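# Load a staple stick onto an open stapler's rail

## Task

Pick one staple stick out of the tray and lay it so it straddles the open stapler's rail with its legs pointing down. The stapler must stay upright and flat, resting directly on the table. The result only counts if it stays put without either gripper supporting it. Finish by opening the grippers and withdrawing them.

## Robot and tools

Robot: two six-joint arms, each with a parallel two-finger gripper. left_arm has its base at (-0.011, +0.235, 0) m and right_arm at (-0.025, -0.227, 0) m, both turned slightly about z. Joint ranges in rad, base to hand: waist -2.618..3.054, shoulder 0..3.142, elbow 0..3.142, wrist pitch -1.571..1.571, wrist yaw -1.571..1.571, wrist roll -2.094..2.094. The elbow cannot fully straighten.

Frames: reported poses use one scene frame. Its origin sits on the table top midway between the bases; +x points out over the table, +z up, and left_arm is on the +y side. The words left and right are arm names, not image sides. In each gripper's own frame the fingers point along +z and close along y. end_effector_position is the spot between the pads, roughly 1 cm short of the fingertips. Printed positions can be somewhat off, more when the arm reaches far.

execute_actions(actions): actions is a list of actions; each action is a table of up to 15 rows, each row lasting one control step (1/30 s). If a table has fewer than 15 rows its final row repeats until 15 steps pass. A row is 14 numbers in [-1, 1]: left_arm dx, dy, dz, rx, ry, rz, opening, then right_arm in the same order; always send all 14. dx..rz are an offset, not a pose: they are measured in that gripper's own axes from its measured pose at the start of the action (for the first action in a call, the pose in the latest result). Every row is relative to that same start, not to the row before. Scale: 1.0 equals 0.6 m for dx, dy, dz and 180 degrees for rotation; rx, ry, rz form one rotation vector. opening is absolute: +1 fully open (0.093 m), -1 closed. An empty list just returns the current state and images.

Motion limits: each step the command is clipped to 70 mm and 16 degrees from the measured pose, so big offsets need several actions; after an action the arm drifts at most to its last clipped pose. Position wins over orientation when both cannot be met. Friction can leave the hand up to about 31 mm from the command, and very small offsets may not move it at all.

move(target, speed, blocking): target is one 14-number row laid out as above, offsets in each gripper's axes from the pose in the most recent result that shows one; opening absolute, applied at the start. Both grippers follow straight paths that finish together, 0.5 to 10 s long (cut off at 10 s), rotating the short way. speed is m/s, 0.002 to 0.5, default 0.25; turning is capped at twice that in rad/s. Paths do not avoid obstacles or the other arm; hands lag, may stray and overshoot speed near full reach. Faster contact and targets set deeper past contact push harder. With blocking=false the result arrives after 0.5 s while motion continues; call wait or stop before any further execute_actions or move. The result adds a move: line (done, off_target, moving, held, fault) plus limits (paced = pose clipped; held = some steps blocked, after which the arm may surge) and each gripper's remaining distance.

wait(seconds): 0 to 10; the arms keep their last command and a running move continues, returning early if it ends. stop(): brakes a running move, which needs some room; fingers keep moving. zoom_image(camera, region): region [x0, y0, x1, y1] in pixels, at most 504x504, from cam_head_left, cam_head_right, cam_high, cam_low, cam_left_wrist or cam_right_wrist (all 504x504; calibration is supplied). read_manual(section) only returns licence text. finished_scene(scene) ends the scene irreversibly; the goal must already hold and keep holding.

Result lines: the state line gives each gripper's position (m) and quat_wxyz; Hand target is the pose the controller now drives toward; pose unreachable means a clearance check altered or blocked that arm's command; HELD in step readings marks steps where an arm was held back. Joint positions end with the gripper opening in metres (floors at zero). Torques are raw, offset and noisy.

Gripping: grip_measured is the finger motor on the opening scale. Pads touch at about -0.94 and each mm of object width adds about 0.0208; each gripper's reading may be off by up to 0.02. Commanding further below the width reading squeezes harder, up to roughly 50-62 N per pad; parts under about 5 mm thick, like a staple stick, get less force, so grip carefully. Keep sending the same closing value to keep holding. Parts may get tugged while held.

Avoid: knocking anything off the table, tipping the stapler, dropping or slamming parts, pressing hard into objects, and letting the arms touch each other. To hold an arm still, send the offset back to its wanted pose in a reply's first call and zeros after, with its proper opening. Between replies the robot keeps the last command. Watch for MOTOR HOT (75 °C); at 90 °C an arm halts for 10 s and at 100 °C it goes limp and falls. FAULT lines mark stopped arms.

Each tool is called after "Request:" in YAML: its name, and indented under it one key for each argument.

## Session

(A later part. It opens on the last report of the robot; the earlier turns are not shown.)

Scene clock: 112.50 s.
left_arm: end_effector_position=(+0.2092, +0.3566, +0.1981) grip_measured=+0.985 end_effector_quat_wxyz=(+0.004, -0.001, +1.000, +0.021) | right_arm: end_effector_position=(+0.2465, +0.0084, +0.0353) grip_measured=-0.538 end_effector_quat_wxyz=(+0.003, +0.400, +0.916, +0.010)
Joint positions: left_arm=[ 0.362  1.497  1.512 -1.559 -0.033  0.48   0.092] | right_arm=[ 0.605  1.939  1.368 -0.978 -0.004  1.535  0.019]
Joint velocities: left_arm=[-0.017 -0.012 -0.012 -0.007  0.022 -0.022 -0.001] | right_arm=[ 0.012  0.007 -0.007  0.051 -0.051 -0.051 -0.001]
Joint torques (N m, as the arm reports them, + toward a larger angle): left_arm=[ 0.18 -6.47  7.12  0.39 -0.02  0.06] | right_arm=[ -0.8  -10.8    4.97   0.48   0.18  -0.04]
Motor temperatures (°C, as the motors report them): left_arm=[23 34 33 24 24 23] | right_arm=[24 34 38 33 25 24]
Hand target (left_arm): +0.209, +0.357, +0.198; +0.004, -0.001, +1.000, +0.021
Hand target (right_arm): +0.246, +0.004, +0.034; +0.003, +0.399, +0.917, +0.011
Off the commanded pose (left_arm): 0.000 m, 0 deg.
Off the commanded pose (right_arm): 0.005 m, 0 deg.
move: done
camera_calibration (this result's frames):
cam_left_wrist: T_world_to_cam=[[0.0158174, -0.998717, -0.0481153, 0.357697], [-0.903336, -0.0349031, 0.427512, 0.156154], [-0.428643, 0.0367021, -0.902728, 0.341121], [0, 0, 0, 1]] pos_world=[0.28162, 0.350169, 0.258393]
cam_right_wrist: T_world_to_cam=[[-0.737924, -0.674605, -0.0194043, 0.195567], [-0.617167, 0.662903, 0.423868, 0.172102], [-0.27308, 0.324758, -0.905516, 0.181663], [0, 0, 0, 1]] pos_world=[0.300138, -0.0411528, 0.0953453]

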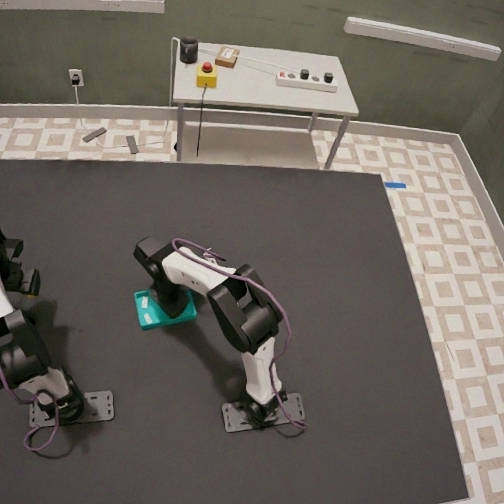

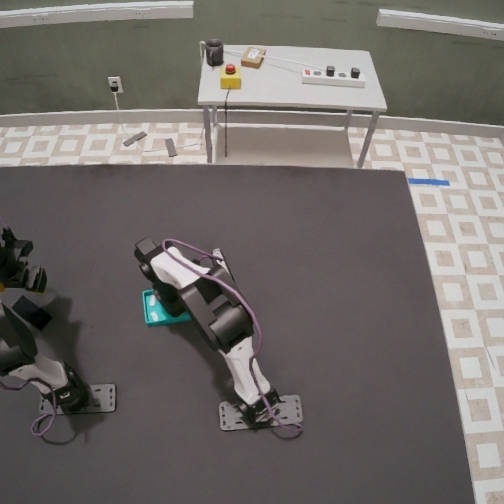

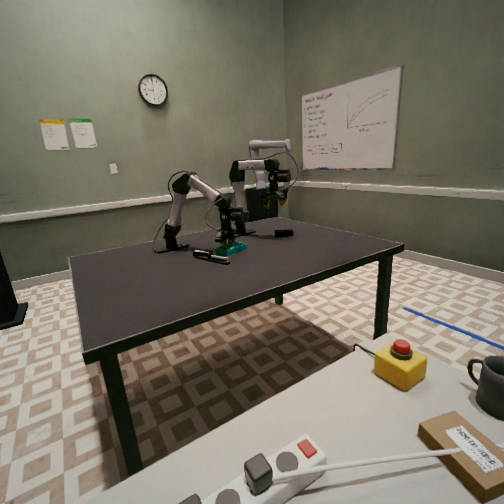

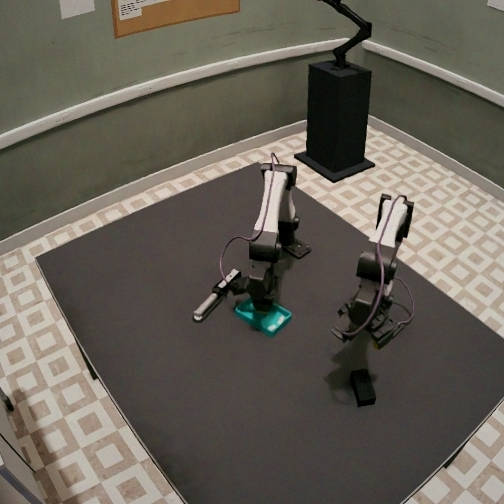

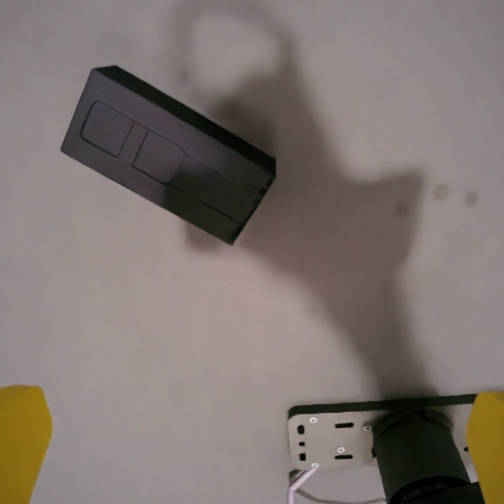

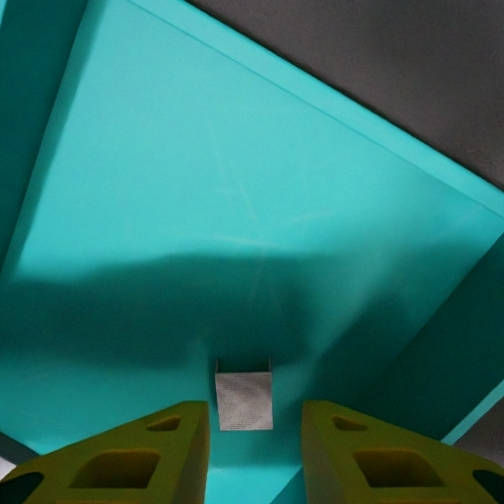

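Request:
move:
  target: [0,0,0,0,0,0,1,0,0.006,0.045,0,0,0,-0.54]
  speed: 0.03

Scene clock: 118.97 s.
left_arm: end_effector_position=(+0.2092, +0.3566, +0.1981) grip_measured=+0.985 end_effector_quat_wxyz=(+0.004, -0.001, +1.000, +0.021) | right_arm: end_effector_position=(+0.2539, +0.0148, +0.0268) grip_measured=-0.538 end_effector_quat_wxyz=(+0.009, +0.400, +0.916, +0.024)
Joint positions: left_arm=[ 0.362  1.497  1.512 -1.559 -0.033  0.48   0.092] | right_arm=[ 0.605  1.959  1.358 -0.918 -0.004  1.535  0.019]
Joint velocities: left_arm=[-0.002  0.012 -0.002  0.007 -0.066  0.051 -0.001] | right_arm=[ 0.012  0.007 -0.002  0.007  0.051  0.007 -0.   ]
Joint torques (N m, as the arm reports them, + toward a larger angle): left_arm=[ 0.15 -6.46  7.13  0.38  0.01  0.05] | right_arm=[-0.02 -7.72  4.07  0.66  0.18  0.05]
Motor temperatures (°C, as the motors report them): left_arm=[23 34 33 23 24 23] | right_arm=[24 35 38 32 25 24]
Hand target (left_arm): +0.209, +0.357, +0.198; +0.004, -0.001, +1.000, +0.021
Hand target (right_arm): +0.249, +0.011, +0.009; +0.003, +0.400, +0.916, +0.010
Off the commanded pose (left_arm): 0.000 m, 0 deg.
Off the commanded pose (right_arm): 0.019 m, 2 deg.
move: off_target (right_arm)
camera_calibration (this result's frames):
cam_left_wrist: T_world_to_cam=[[0.0158174, -0.998717, -0.0481153, 0.357697], [-0.903336, -0.0349031, 0.427512, 0.156154], [-0.428643, 0.0367021, -0.902728, 0.341121], [0, 0, 0, 1]] pos_world=[0.28162, 0.350169, 0.258393]
cam_right_wrist: T_world_to_cam=[[-0.736852, -0.674182, -0.0502724, 0.205725], [-0.627321, 0.654122, 0.422602, 0.178779], [-0.252027, 0.342932, -0.90492, 0.168277], [0, 0, 0, 1]] pos_world=[0.306151, -0.0359548, 0.087067]

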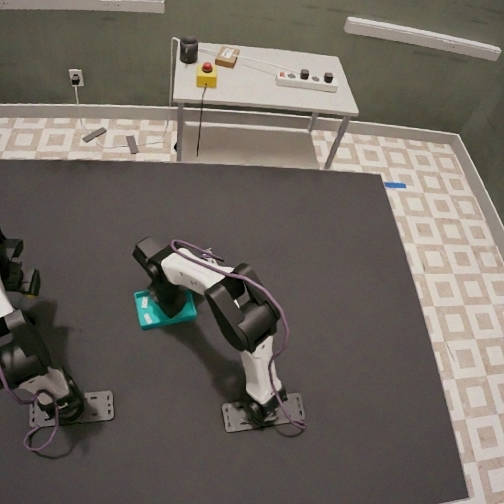

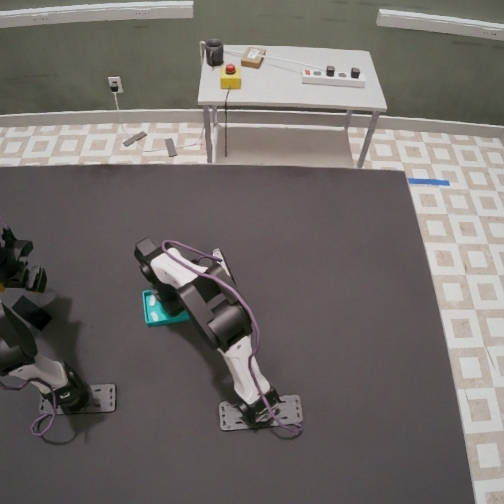

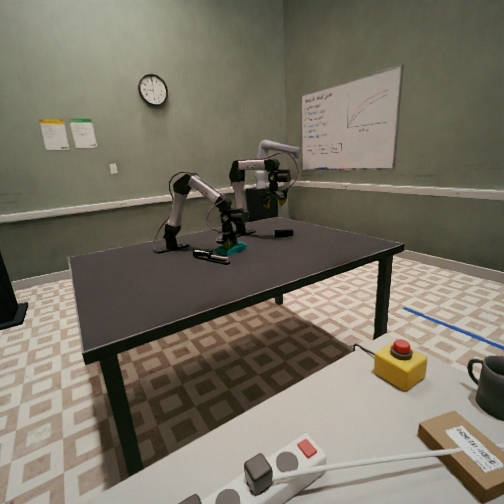

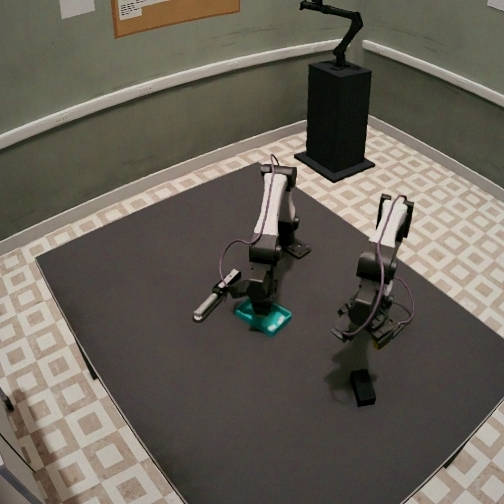

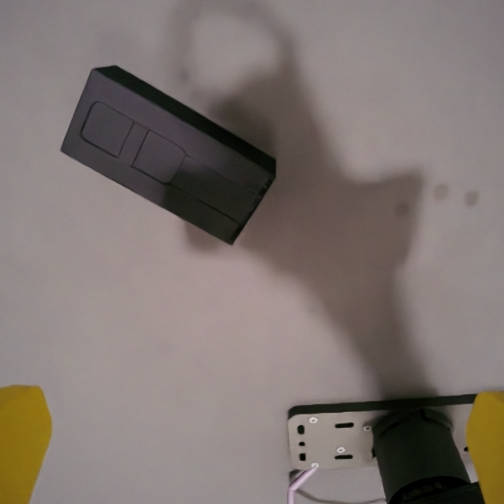

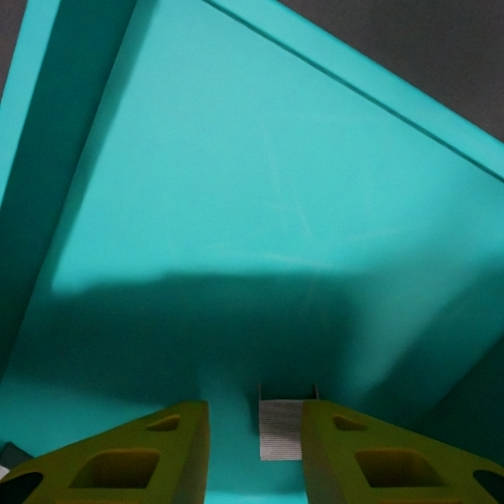

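Request:
move:
  target: [0,0,0,0,0,0,1,0,-0.03,-0.02,0,0,0,-0.5]
  speed: 0.03

Scene clock: 126.33 s.
left_arm: end_effector_position=(+0.2092, +0.3566, +0.1981) grip_measured=+0.985 end_effector_quat_wxyz=(+0.004, -0.001, +1.000, +0.021) | right_arm: end_effector_position=(+0.2470, +0.0089, +0.0397) grip_measured=-0.502 end_effector_quat_wxyz=(+0.014, +0.399, +0.916, +0.034)
Joint positions: left_arm=[ 0.362  1.497  1.512 -1.559 -0.033  0.48   0.092] | right_arm=[ 0.605  1.891  1.318 -0.923 -0.004  1.535  0.021]
Joint velocities: left_arm=[-0.002 -0.002  0.017 -0.022 -0.007  0.007  0.001] | right_arm=[-0.007 -0.007 -0.007  0.022 -0.007  0.037 -0.   ]
Joint torques (N m, as the arm reports them, + toward a larger angle): left_arm=[ 0.08 -6.55  7.05  0.38  0.    0.05] | right_arm=[ -0.5  -10.39   5.04   0.36   0.18   0.02]
Motor temperatures (°C, as the motors report them): left_arm=[23 33 33 23 24 23] | right_arm=[24 35 37 32 25 24]
Hand target (left_arm): +0.209, +0.357, +0.198; +0.004, -0.001, +1.000, +0.021
Hand target (right_arm): +0.240, +0.002, +0.038; +0.009, +0.400, +0.916, +0.024
Off the commanded pose (left_arm): 0.000 m, 0 deg.
Off the commanded pose (right_arm): 0.010 m, 1 deg.
move: done
camera_calibration (this result's frames):
cam_left_wrist: T_world_to_cam=[[0.0158174, -0.998717, -0.0481153, 0.357697], [-0.903336, -0.0349031, 0.427512, 0.156154], [-0.428643, 0.0367021, -0.902728, 0.341121], [0, 0, 0, 1]] pos_world=[0.28162, 0.350169, 0.258393]
cam_right_wrist: T_world_to_cam=[[-0.735825, -0.673296, -0.0723468, 0.19793], [-0.634388, 0.648019, 0.421453, 0.174763], [-0.236881, 0.356012, -0.90396, 0.176318], [0, 0, 0, 1]] pos_world=[0.298276, -0.0427558, 0.100049]

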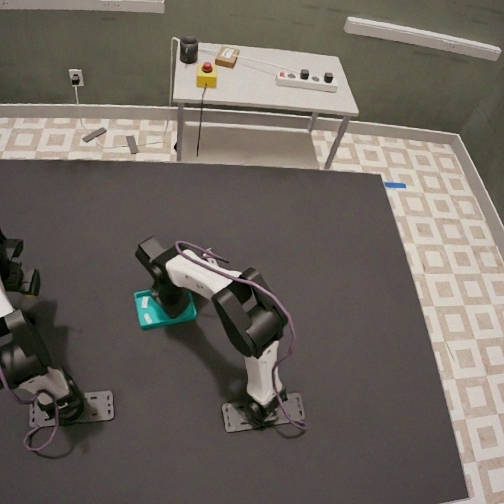

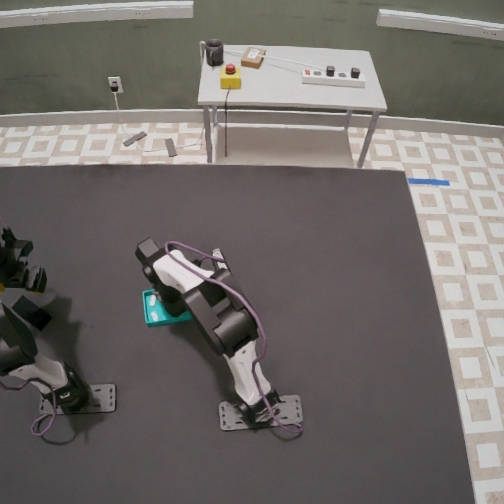

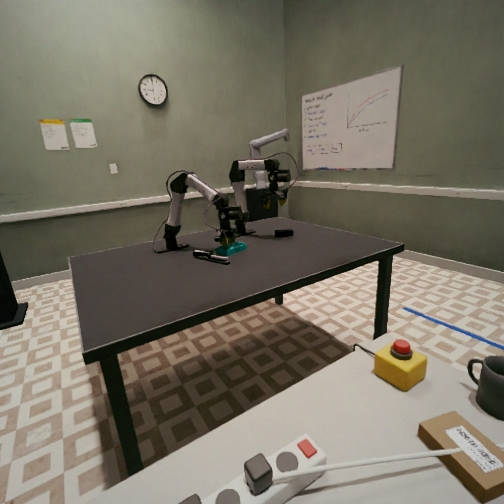

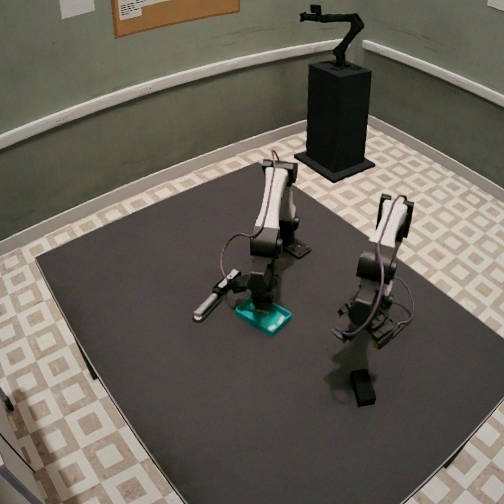

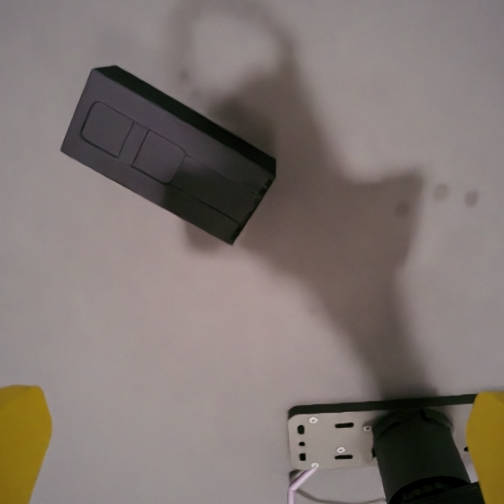

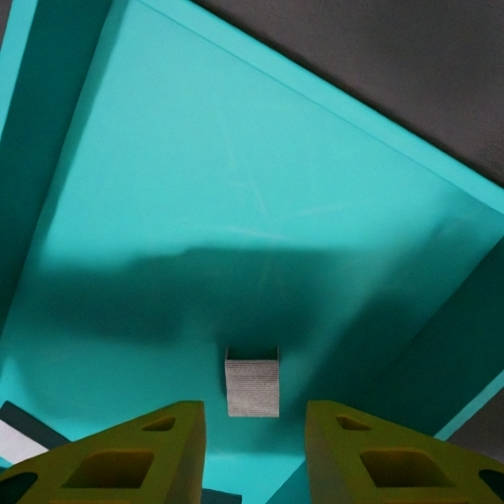

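Request:
move:
  target: [0,0,0,0,0,0,1,0,-0.014,0.05,0.023,0,0,-0.5]
  speed: 0.03

Scene clock: 137.30 s.
left_arm: end_effector_position=(+0.2092, +0.3566, +0.1981) grip_measured=+0.985 end_effector_quat_wxyz=(+0.004, -0.001, +1.000, +0.021) | right_arm: end_effector_position=(+0.2462, +0.0082, +0.0320) grip_measured=-0.502 end_effector_quat_wxyz=(+0.010, +0.400, +0.916, +0.025)
Joint positions: left_arm=[ 0.362  1.497  1.512 -1.559 -0.033  0.48   0.092] | right_arm=[ 0.605  1.914  1.318 -0.92  -0.004  1.535  0.021]
Joint velocities: left_arm=[-0.002  0.002 -0.007  0.007  0.066  0.037  0.002] | right_arm=[-0.017 -0.007  0.012  0.007 -0.022 -0.037  0.001]
Joint torques (N m, as the arm reports them, + toward a larger angle): left_arm=[ 0.13 -6.49  7.12  0.38  0.02  0.03] | right_arm=[-0.27 -5.51  5.71  0.53  0.18  0.05]
Motor temperatures (°C, as the motors report them): left_arm=[23 33 33 23 24 23] | right_arm=[24 37 37 32 25 24]
Hand target (left_arm): +0.209, +0.357, +0.198; +0.004, -0.001, +1.000, +0.021
Hand target (right_arm): +0.242, +0.004, +0.010; -0.001, +0.399, +0.917, +0.001
Off the commanded pose (left_arm): 0.000 m, 0 deg.
Off the commanded pose (right_arm): 0.023 m, 3 deg.
move: off_target (right_arm)
camera_calibration (this result's frames):
cam_left_wrist: T_world_to_cam=[[0.0158174, -0.998717, -0.0481153, 0.357697], [-0.903336, -0.0349031, 0.427512, 0.156154], [-0.428643, 0.0367021, -0.902728, 0.341121], [0, 0, 0, 1]] pos_world=[0.28162, 0.350169, 0.258393]
cam_right_wrist: T_world_to_cam=[[-0.736763, -0.674105, -0.0525573, 0.195941], [-0.628053, 0.65349, 0.422493, 0.176316], [-0.250459, 0.344286, -0.904841, 0.172871], [0, 0, 0, 1]] pos_world=[0.298395, -0.0426532, 0.0922265]

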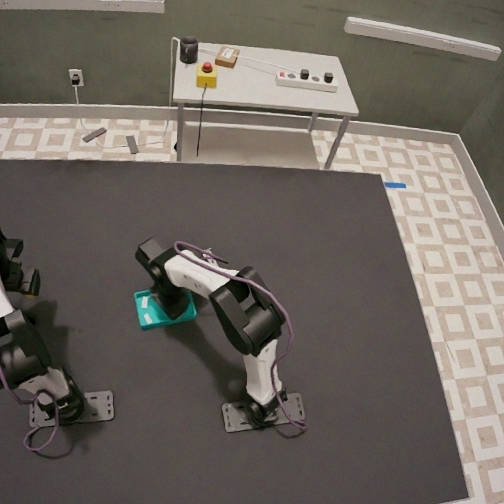

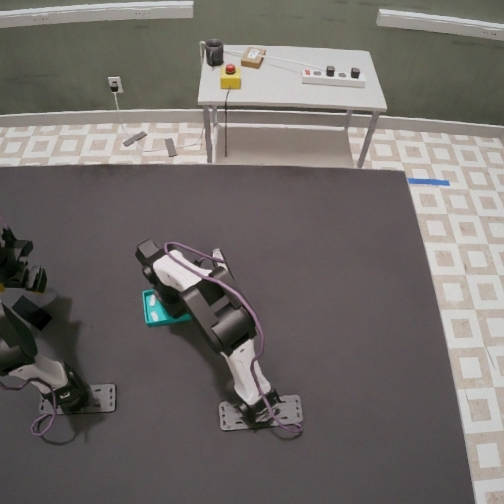

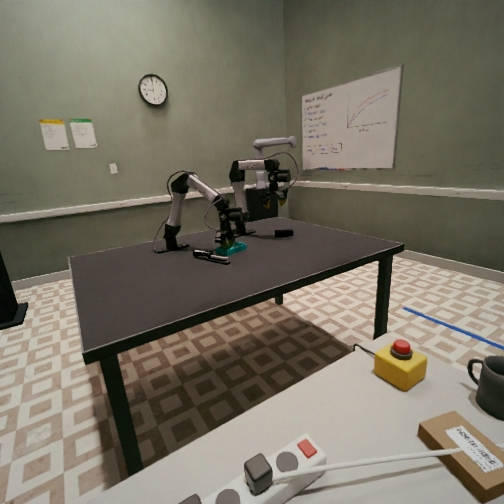

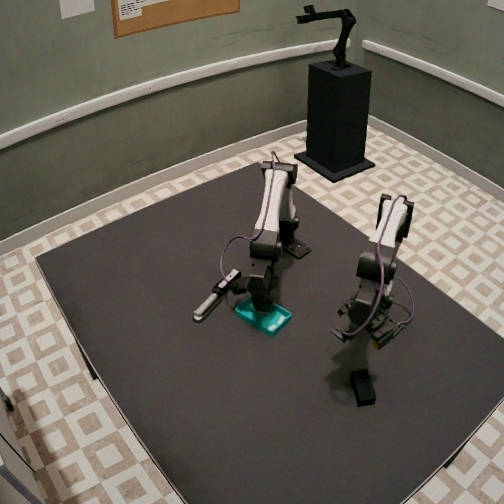

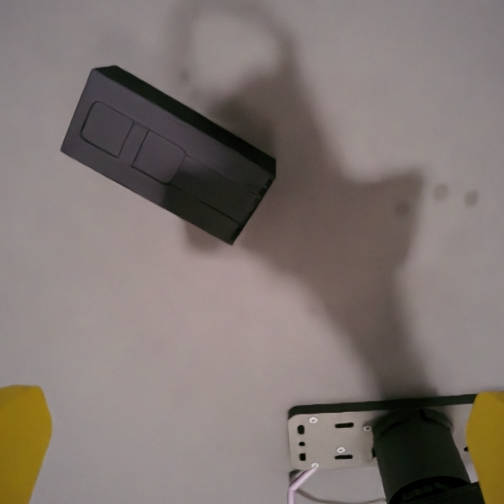

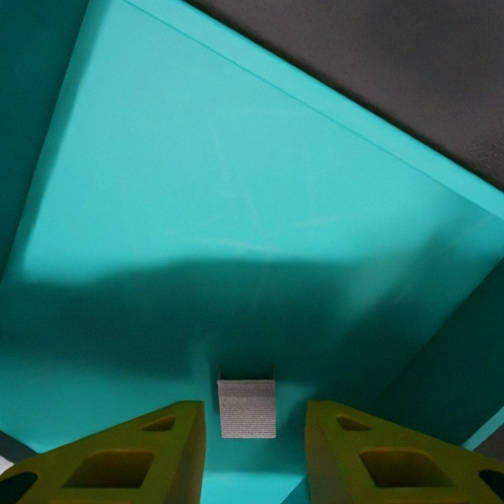

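Request:
move:
  target: [0,0,0,0,0,0,1,-0.03,-0.004,0.04,0.015,0,0,-0.56]
  speed: 0.03

Scene clock: 146.50 s.
left_arm: end_effector_position=(+0.2092, +0.3566, +0.1981) grip_measured=+0.985 end_effector_quat_wxyz=(+0.004, -0.001, +1.000, +0.021) | right_arm: end_effector_position=(+0.2560, +0.0025, +0.0243) grip_measured=-0.559 end_effector_quat_wxyz=(+0.004, +0.401, +0.916, +0.028)
Joint positions: left_arm=[ 0.362  1.497  1.512 -1.559 -0.033  0.48   0.092] | right_arm=[ 0.569  1.938  1.318 -0.896 -0.018  1.502  0.018]
Joint velocities: left_arm=[-0.007 -0.002 -0.017 -0.066  0.022 -0.007 -0.   ] | right_arm=[-0.017  0.017 -0.007  0.037  0.007 -0.022 -0.   ]
Joint torques (N m, as the arm reports them, + toward a larger angle): left_arm=[ 0.25 -6.46  7.09  0.38 -0.02  0.06] | right_arm=[-1.36 -6.23  7.01  0.44  0.32 -0.09]
Motor temperatures (°C, as the motors report them): left_arm=[23 33 33 23 24 23] | right_arm=[24 36 37 32 25 24]
Hand target (left_arm): +0.209, +0.357, +0.198; +0.004, -0.001, +1.000, +0.021
Hand target (right_arm): +0.257, -0.006, +0.008; +0.000, +0.399, +0.917, +0.004
Off the commanded pose (left_arm): 0.000 m, 0 deg.
Off the commanded pose (right_arm): 0.018 m, 3 deg.
move: off_target (right_arm)
camera_calibration (this result's frames):
cam_left_wrist: T_world_to_cam=[[0.0158174, -0.998717, -0.0481153, 0.357697], [-0.903336, -0.0349031, 0.427512, 0.156154], [-0.428643, 0.0367021, -0.902728, 0.341121], [0, 0, 0, 1]] pos_world=[0.28162, 0.350169, 0.258393]
cam_right_wrist: T_world_to_cam=[[-0.738978, -0.671571, -0.0538764, 0.199487], [-0.623064, 0.650794, 0.433886, 0.187872], [-0.256323, 0.354201, -0.899355, 0.171645], [0, 0, 0, 1]] pos_world=[0.308469, -0.0490928, 0.0836024]

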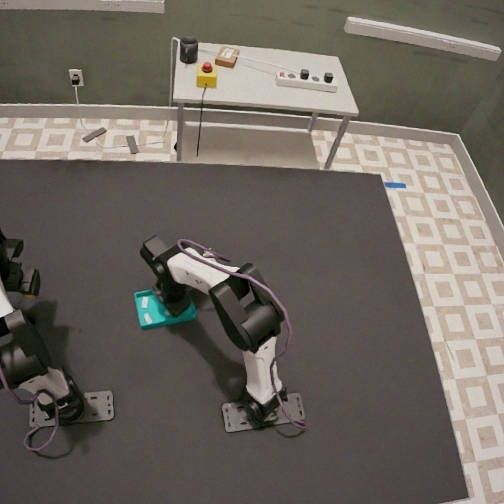

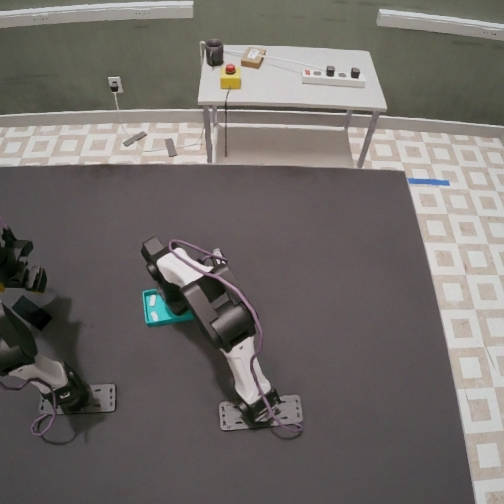

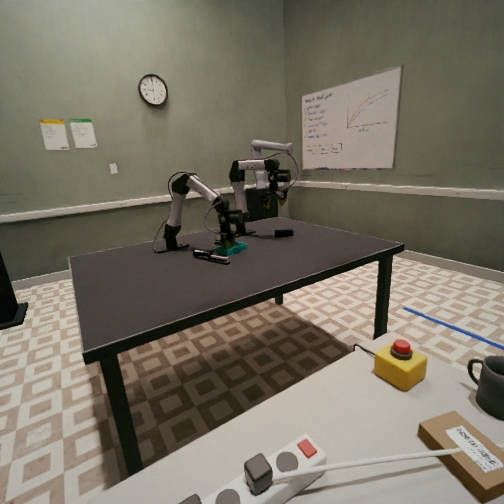

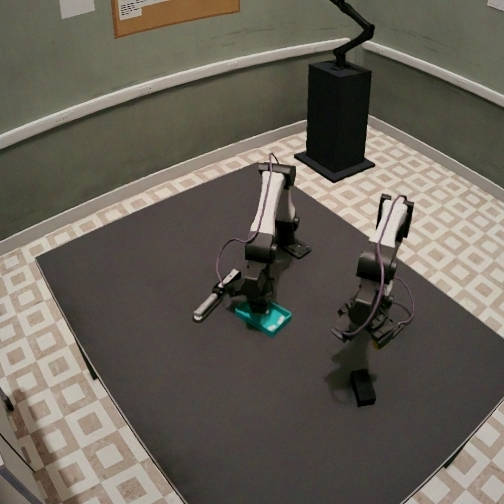

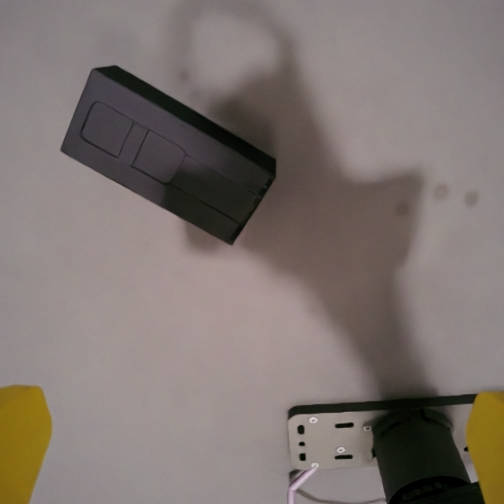

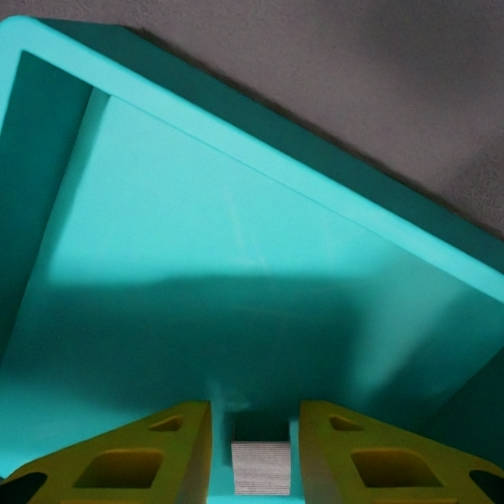

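Request:
move:
  target: [0,0,0,0,0,0,1,0,-0.008,0.04,0.015,0,0,-0.56]
  speed: 0.03

Scene clock: 154.33 s.
left_arm: end_effector_position=(+0.2092, +0.3566, +0.1981) grip_measured=+0.985 end_effector_quat_wxyz=(+0.004, -0.001, +1.000, +0.021) | right_arm: end_effector_position=(+0.2562, +0.0031, +0.0234) grip_measured=-0.559 end_effector_quat_wxyz=(+0.004, +0.400, +0.916, +0.029)
Joint positions: left_arm=[ 0.362  1.497  1.512 -1.559 -0.033  0.48   0.092] | right_arm=[ 0.569  1.941  1.318 -0.893 -0.02   1.501  0.018]
Joint velocities: left_arm=[ 0.002 -0.012 -0.002 -0.051 -0.022  0.037  0.   ] | right_arm=[-0.012 -0.002 -0.012 -0.037  0.022 -0.125 -0.001]
Joint torques (N m, as the arm reports them, + toward a larger angle): left_arm=[ 0.19 -6.46  7.14  0.37  0.02  0.06] | right_arm=[-0.05 -5.51  5.6   0.61  0.21  0.11]
Motor temperatures (°C, as the motors report them): left_arm=[23 33 33 23 24 23] | right_arm=[24 35 38 32 25 24]
Hand target (left_arm): +0.209, +0.357, +0.198; +0.004, -0.001, +1.000, +0.021
Hand target (right_arm): +0.252, -0.000, +0.001; -0.005, +0.401, +0.916, +0.007
Off the commanded pose (left_arm): 0.000 m, 0 deg.
Off the commanded pose (right_arm): 0.024 m, 3 deg.
move: off_target (right_arm)
camera_calibration (this result's frames):
cam_left_wrist: T_world_to_cam=[[0.0158174, -0.998717, -0.0481153, 0.357697], [-0.903336, -0.0349031, 0.427512, 0.156154], [-0.428643, 0.0367021, -0.902728, 0.341121], [0, 0, 0, 1]] pos_world=[0.28162, 0.350169, 0.258393]
cam_right_wrist: T_world_to_cam=[[-0.737929, -0.672683, -0.0543994, 0.199704], [-0.623766, 0.64905, 0.435487, 0.188147], [-0.257637, 0.355291, -0.89855, 0.171028], [0, 0, 0, 1]] pos_world=[0.30879, -0.0485441, 0.082605]

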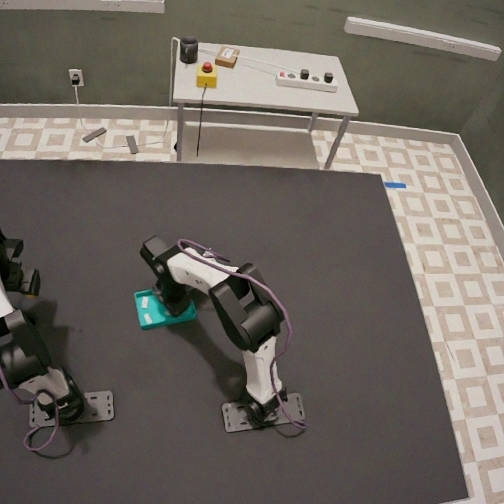

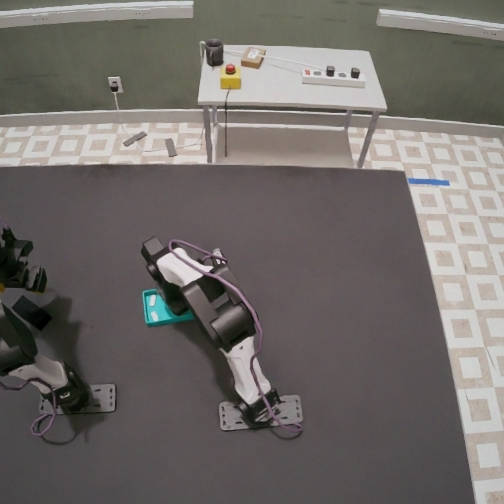

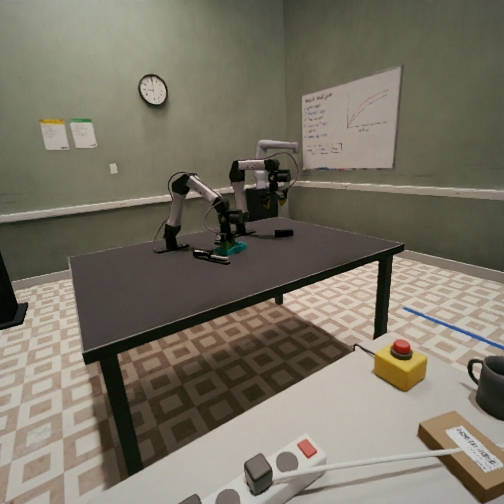

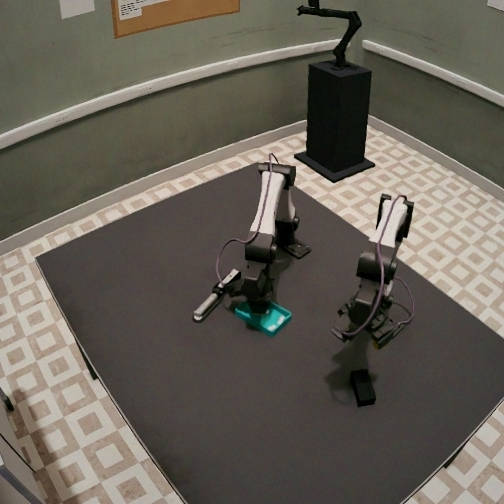

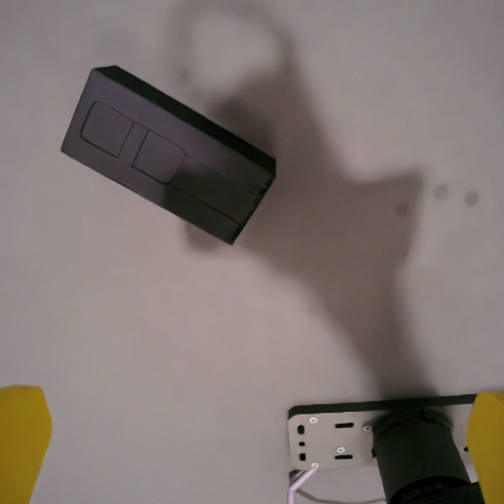

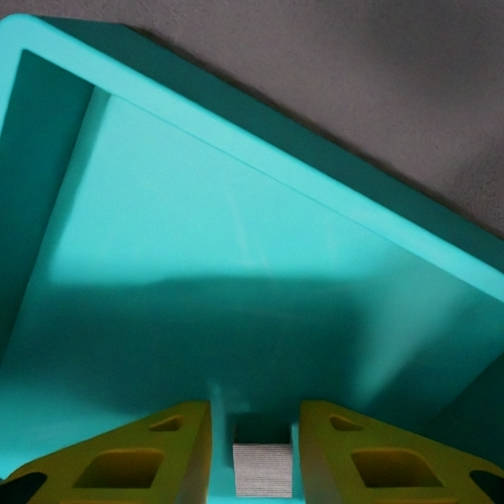

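Probably on the floor; try closing and lifting.

Request:
move:
  target: [0,0,0,0,0,0,1,0,0,0,0,0,0,-0.8]

Request:
move:
  target: [0,0,0,0,0,0,1,0,0,-0.13,0.018,0,0,-0.8]
  speed: 0.08

Scene clock: 162.27 s.
left_arm: end_effector_position=(+0.2092, +0.3566, +0.1981) grip_measured=+0.985 end_effector_quat_wxyz=(+0.004, -0.001, +1.000, +0.021) | right_arm: end_effector_position=(+0.2564, +0.0032, +0.0241) grip_measured=-0.798 end_effector_quat_wxyz=(+0.004, +0.400, +0.916, +0.030)
Joint positions: left_arm=[ 0.362  1.497  1.512 -1.559 -0.033  0.48   0.092] | right_arm=[ 0.569  1.939  1.318 -0.893 -0.02   1.501  0.007]
Joint velocities: left_arm=[-0.012  0.032 -0.007 -0.051 -0.095 -0.007  0.   ] | right_arm=[-0.012 -0.007 -0.002 -0.007 -0.022 -0.007 -0.   ]
Joint torques (N m, as the arm reports them, + toward a larger angle): left_arm=[ 0.12 -6.5   7.17  0.37  0.    0.06] | right_arm=[-0.35 -9.72  7.    0.44  0.15  0.04]
Motor temperatures (°C, as the motors report them): left_arm=[23 33 33 23 24 23] | right_arm=[24 34 38 32 25 24]
Hand target (left_arm): +0.209, +0.357, +0.198; +0.004, -0.001, +1.000, +0.021
Hand target (right_arm): +0.256, +0.003, +0.023; +0.004, +0.400, +0.916, +0.029
Off the commanded pose (left_arm): 0.000 m, 0 deg.
Off the commanded pose (right_arm): 0.001 m, 0 deg.
move: done
camera_calibration (this result's frames):
cam_left_wrist: T_world_to_cam=[[0.0158174, -0.998717, -0.0481153, 0.357697], [-0.903336, -0.0349031, 0.427512, 0.156154], [-0.428643, 0.0367021, -0.902728, 0.341121], [0, 0, 0, 1]] pos_world=[0.28162, 0.350169, 0.258393]
cam_right_wrist: T_world_to_cam=[[-0.73783, -0.672603, -0.0566802, 0.200032], [-0.624544, 0.648427, 0.435302, 0.188087], [-0.256033, 0.356578, -0.898498, 0.171198], [0, 0, 0, 1]] pos_world=[0.30889, -0.048464, 0.0832839]

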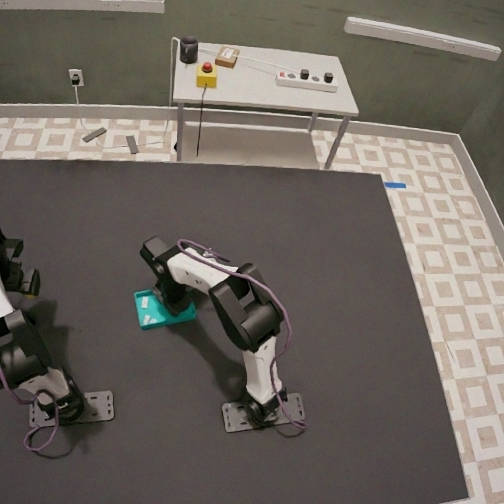

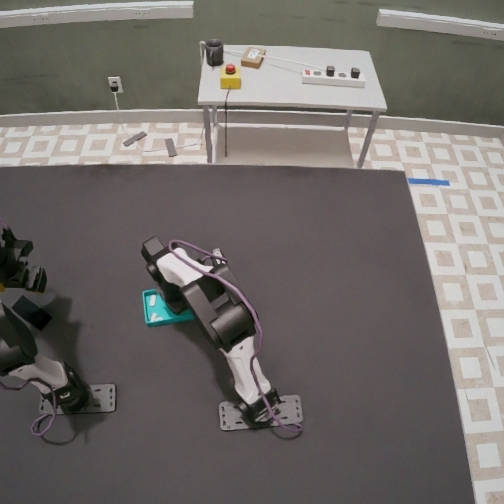

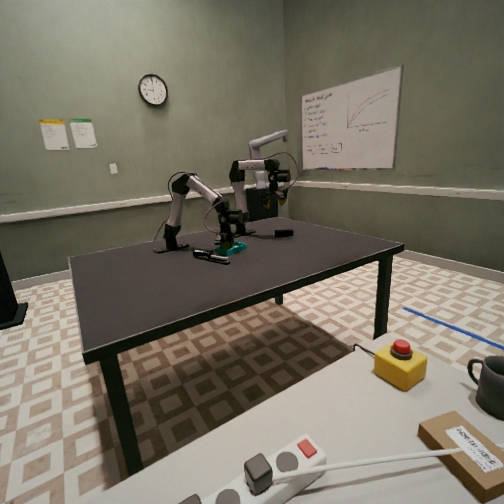

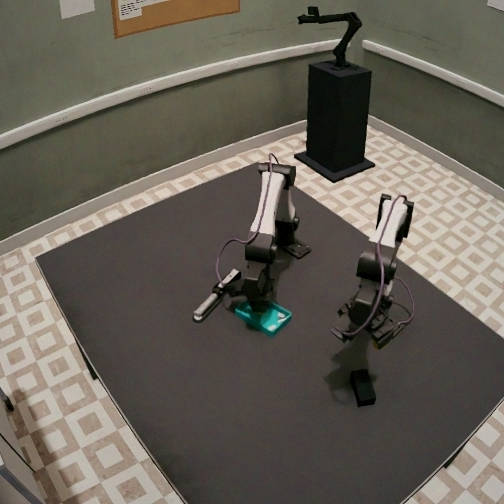

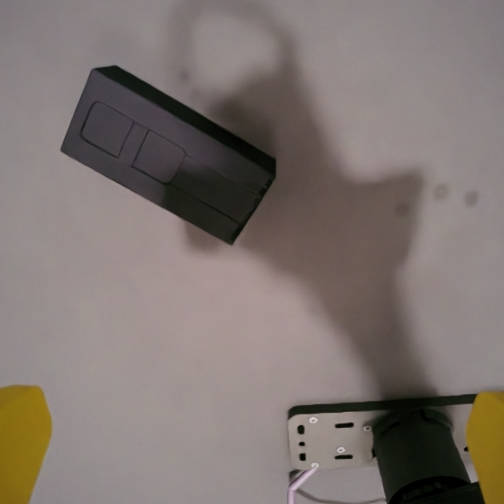

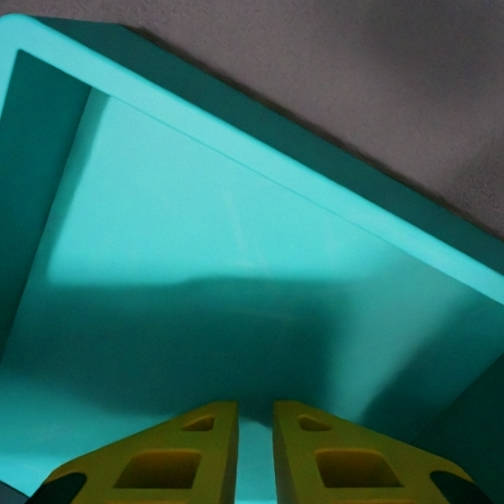

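Scene clock: 163.80 s.
left_arm: end_effector_position=(+0.2092, +0.3566, +0.1981) grip_measured=+0.985 end_effector_quat_wxyz=(+0.004, -0.001, +1.000, +0.021) | right_arm: end_effector_position=(+0.2514, -0.0008, +0.0935) grip_measured=-0.798 end_effector_quat_wxyz=(-0.012, +0.401, +0.916, -0.002)
Joint positions: left_arm=[ 0.362  1.497  1.512 -1.559 -0.033  0.48   0.092] | right_arm=[ 0.569  1.916  1.572 -1.242 -0.02   1.501  0.007]
Joint velocities: left_arm=[-0.007  0.007  0.007  0.022  0.037 -0.081 -0.   ] | right_arm=[-0.002 -0.007  0.002 -0.066  0.007  0.022 -0.001]
Joint torques (N m, as the arm reports them, + toward a larger angle): left_arm=[ 0.11 -6.51  7.    0.38  0.    0.07] | right_arm=[ -0.66 -10.75   8.86   0.22   0.17  -0.02]
Motor temperatures (°C, as the motors report them): left_arm=[23 33 33 23 24 23] | right_arm=[24 35 38 32 25 24]
Hand target (left_arm): +0.209, +0.357, +0.198; +0.004, -0.001, +1.000, +0.021
Hand target (right_arm): +0.254, -0.002, +0.102; -0.007, +0.400, +0.916, +0.004
Off the commanded pose (left_arm): 0.000 m, 0 deg.
Off the commanded pose (right_arm): 0.009 m, 1 deg.
move: done
camera_calibration (this result's frames):
cam_left_wrist: T_world_to_cam=[[0.0158174, -0.998717, -0.0481153, 0.357697], [-0.903336, -0.0349031, 0.427512, 0.156154], [-0.428643, 0.0367021, -0.902728, 0.341121], [0, 0, 0, 1]] pos_world=[0.28162, 0.350169, 0.258393]
cam_right_wrist: T_world_to_cam=[[-0.738995, -0.673538, 0.0152446, 0.191156], [-0.599919, 0.668181, 0.440036, 0.150723], [-0.306567, 0.316039, -0.897851, 0.246346], [0, 0, 0, 1]] pos_world=[0.307207, -0.0498143, 0.151944]

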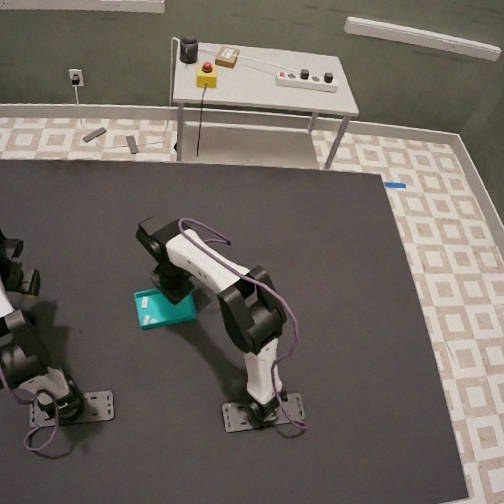

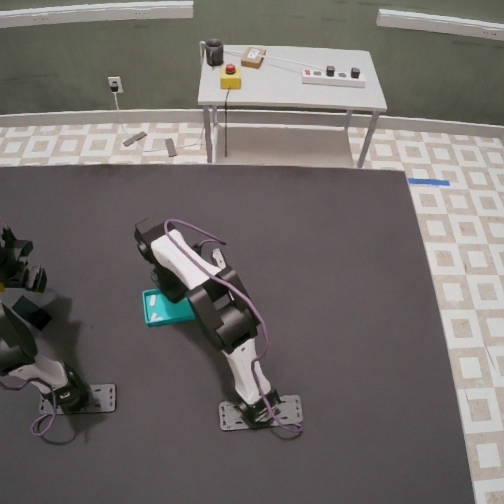

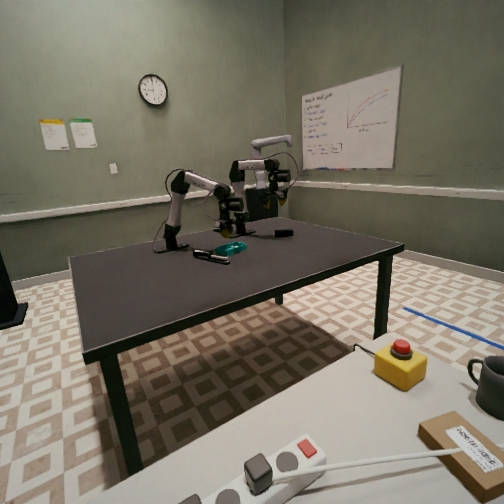

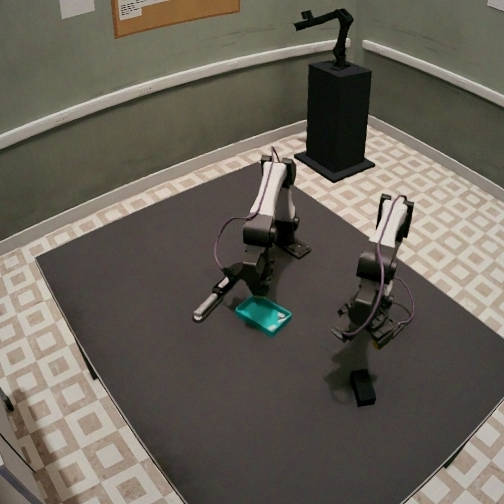

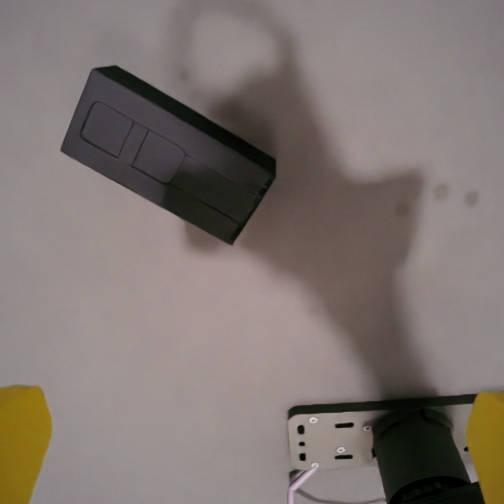

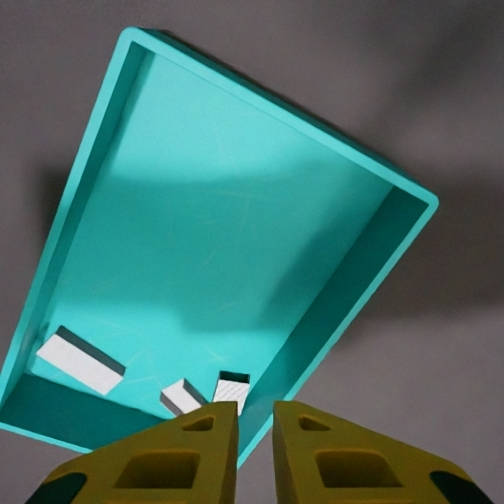

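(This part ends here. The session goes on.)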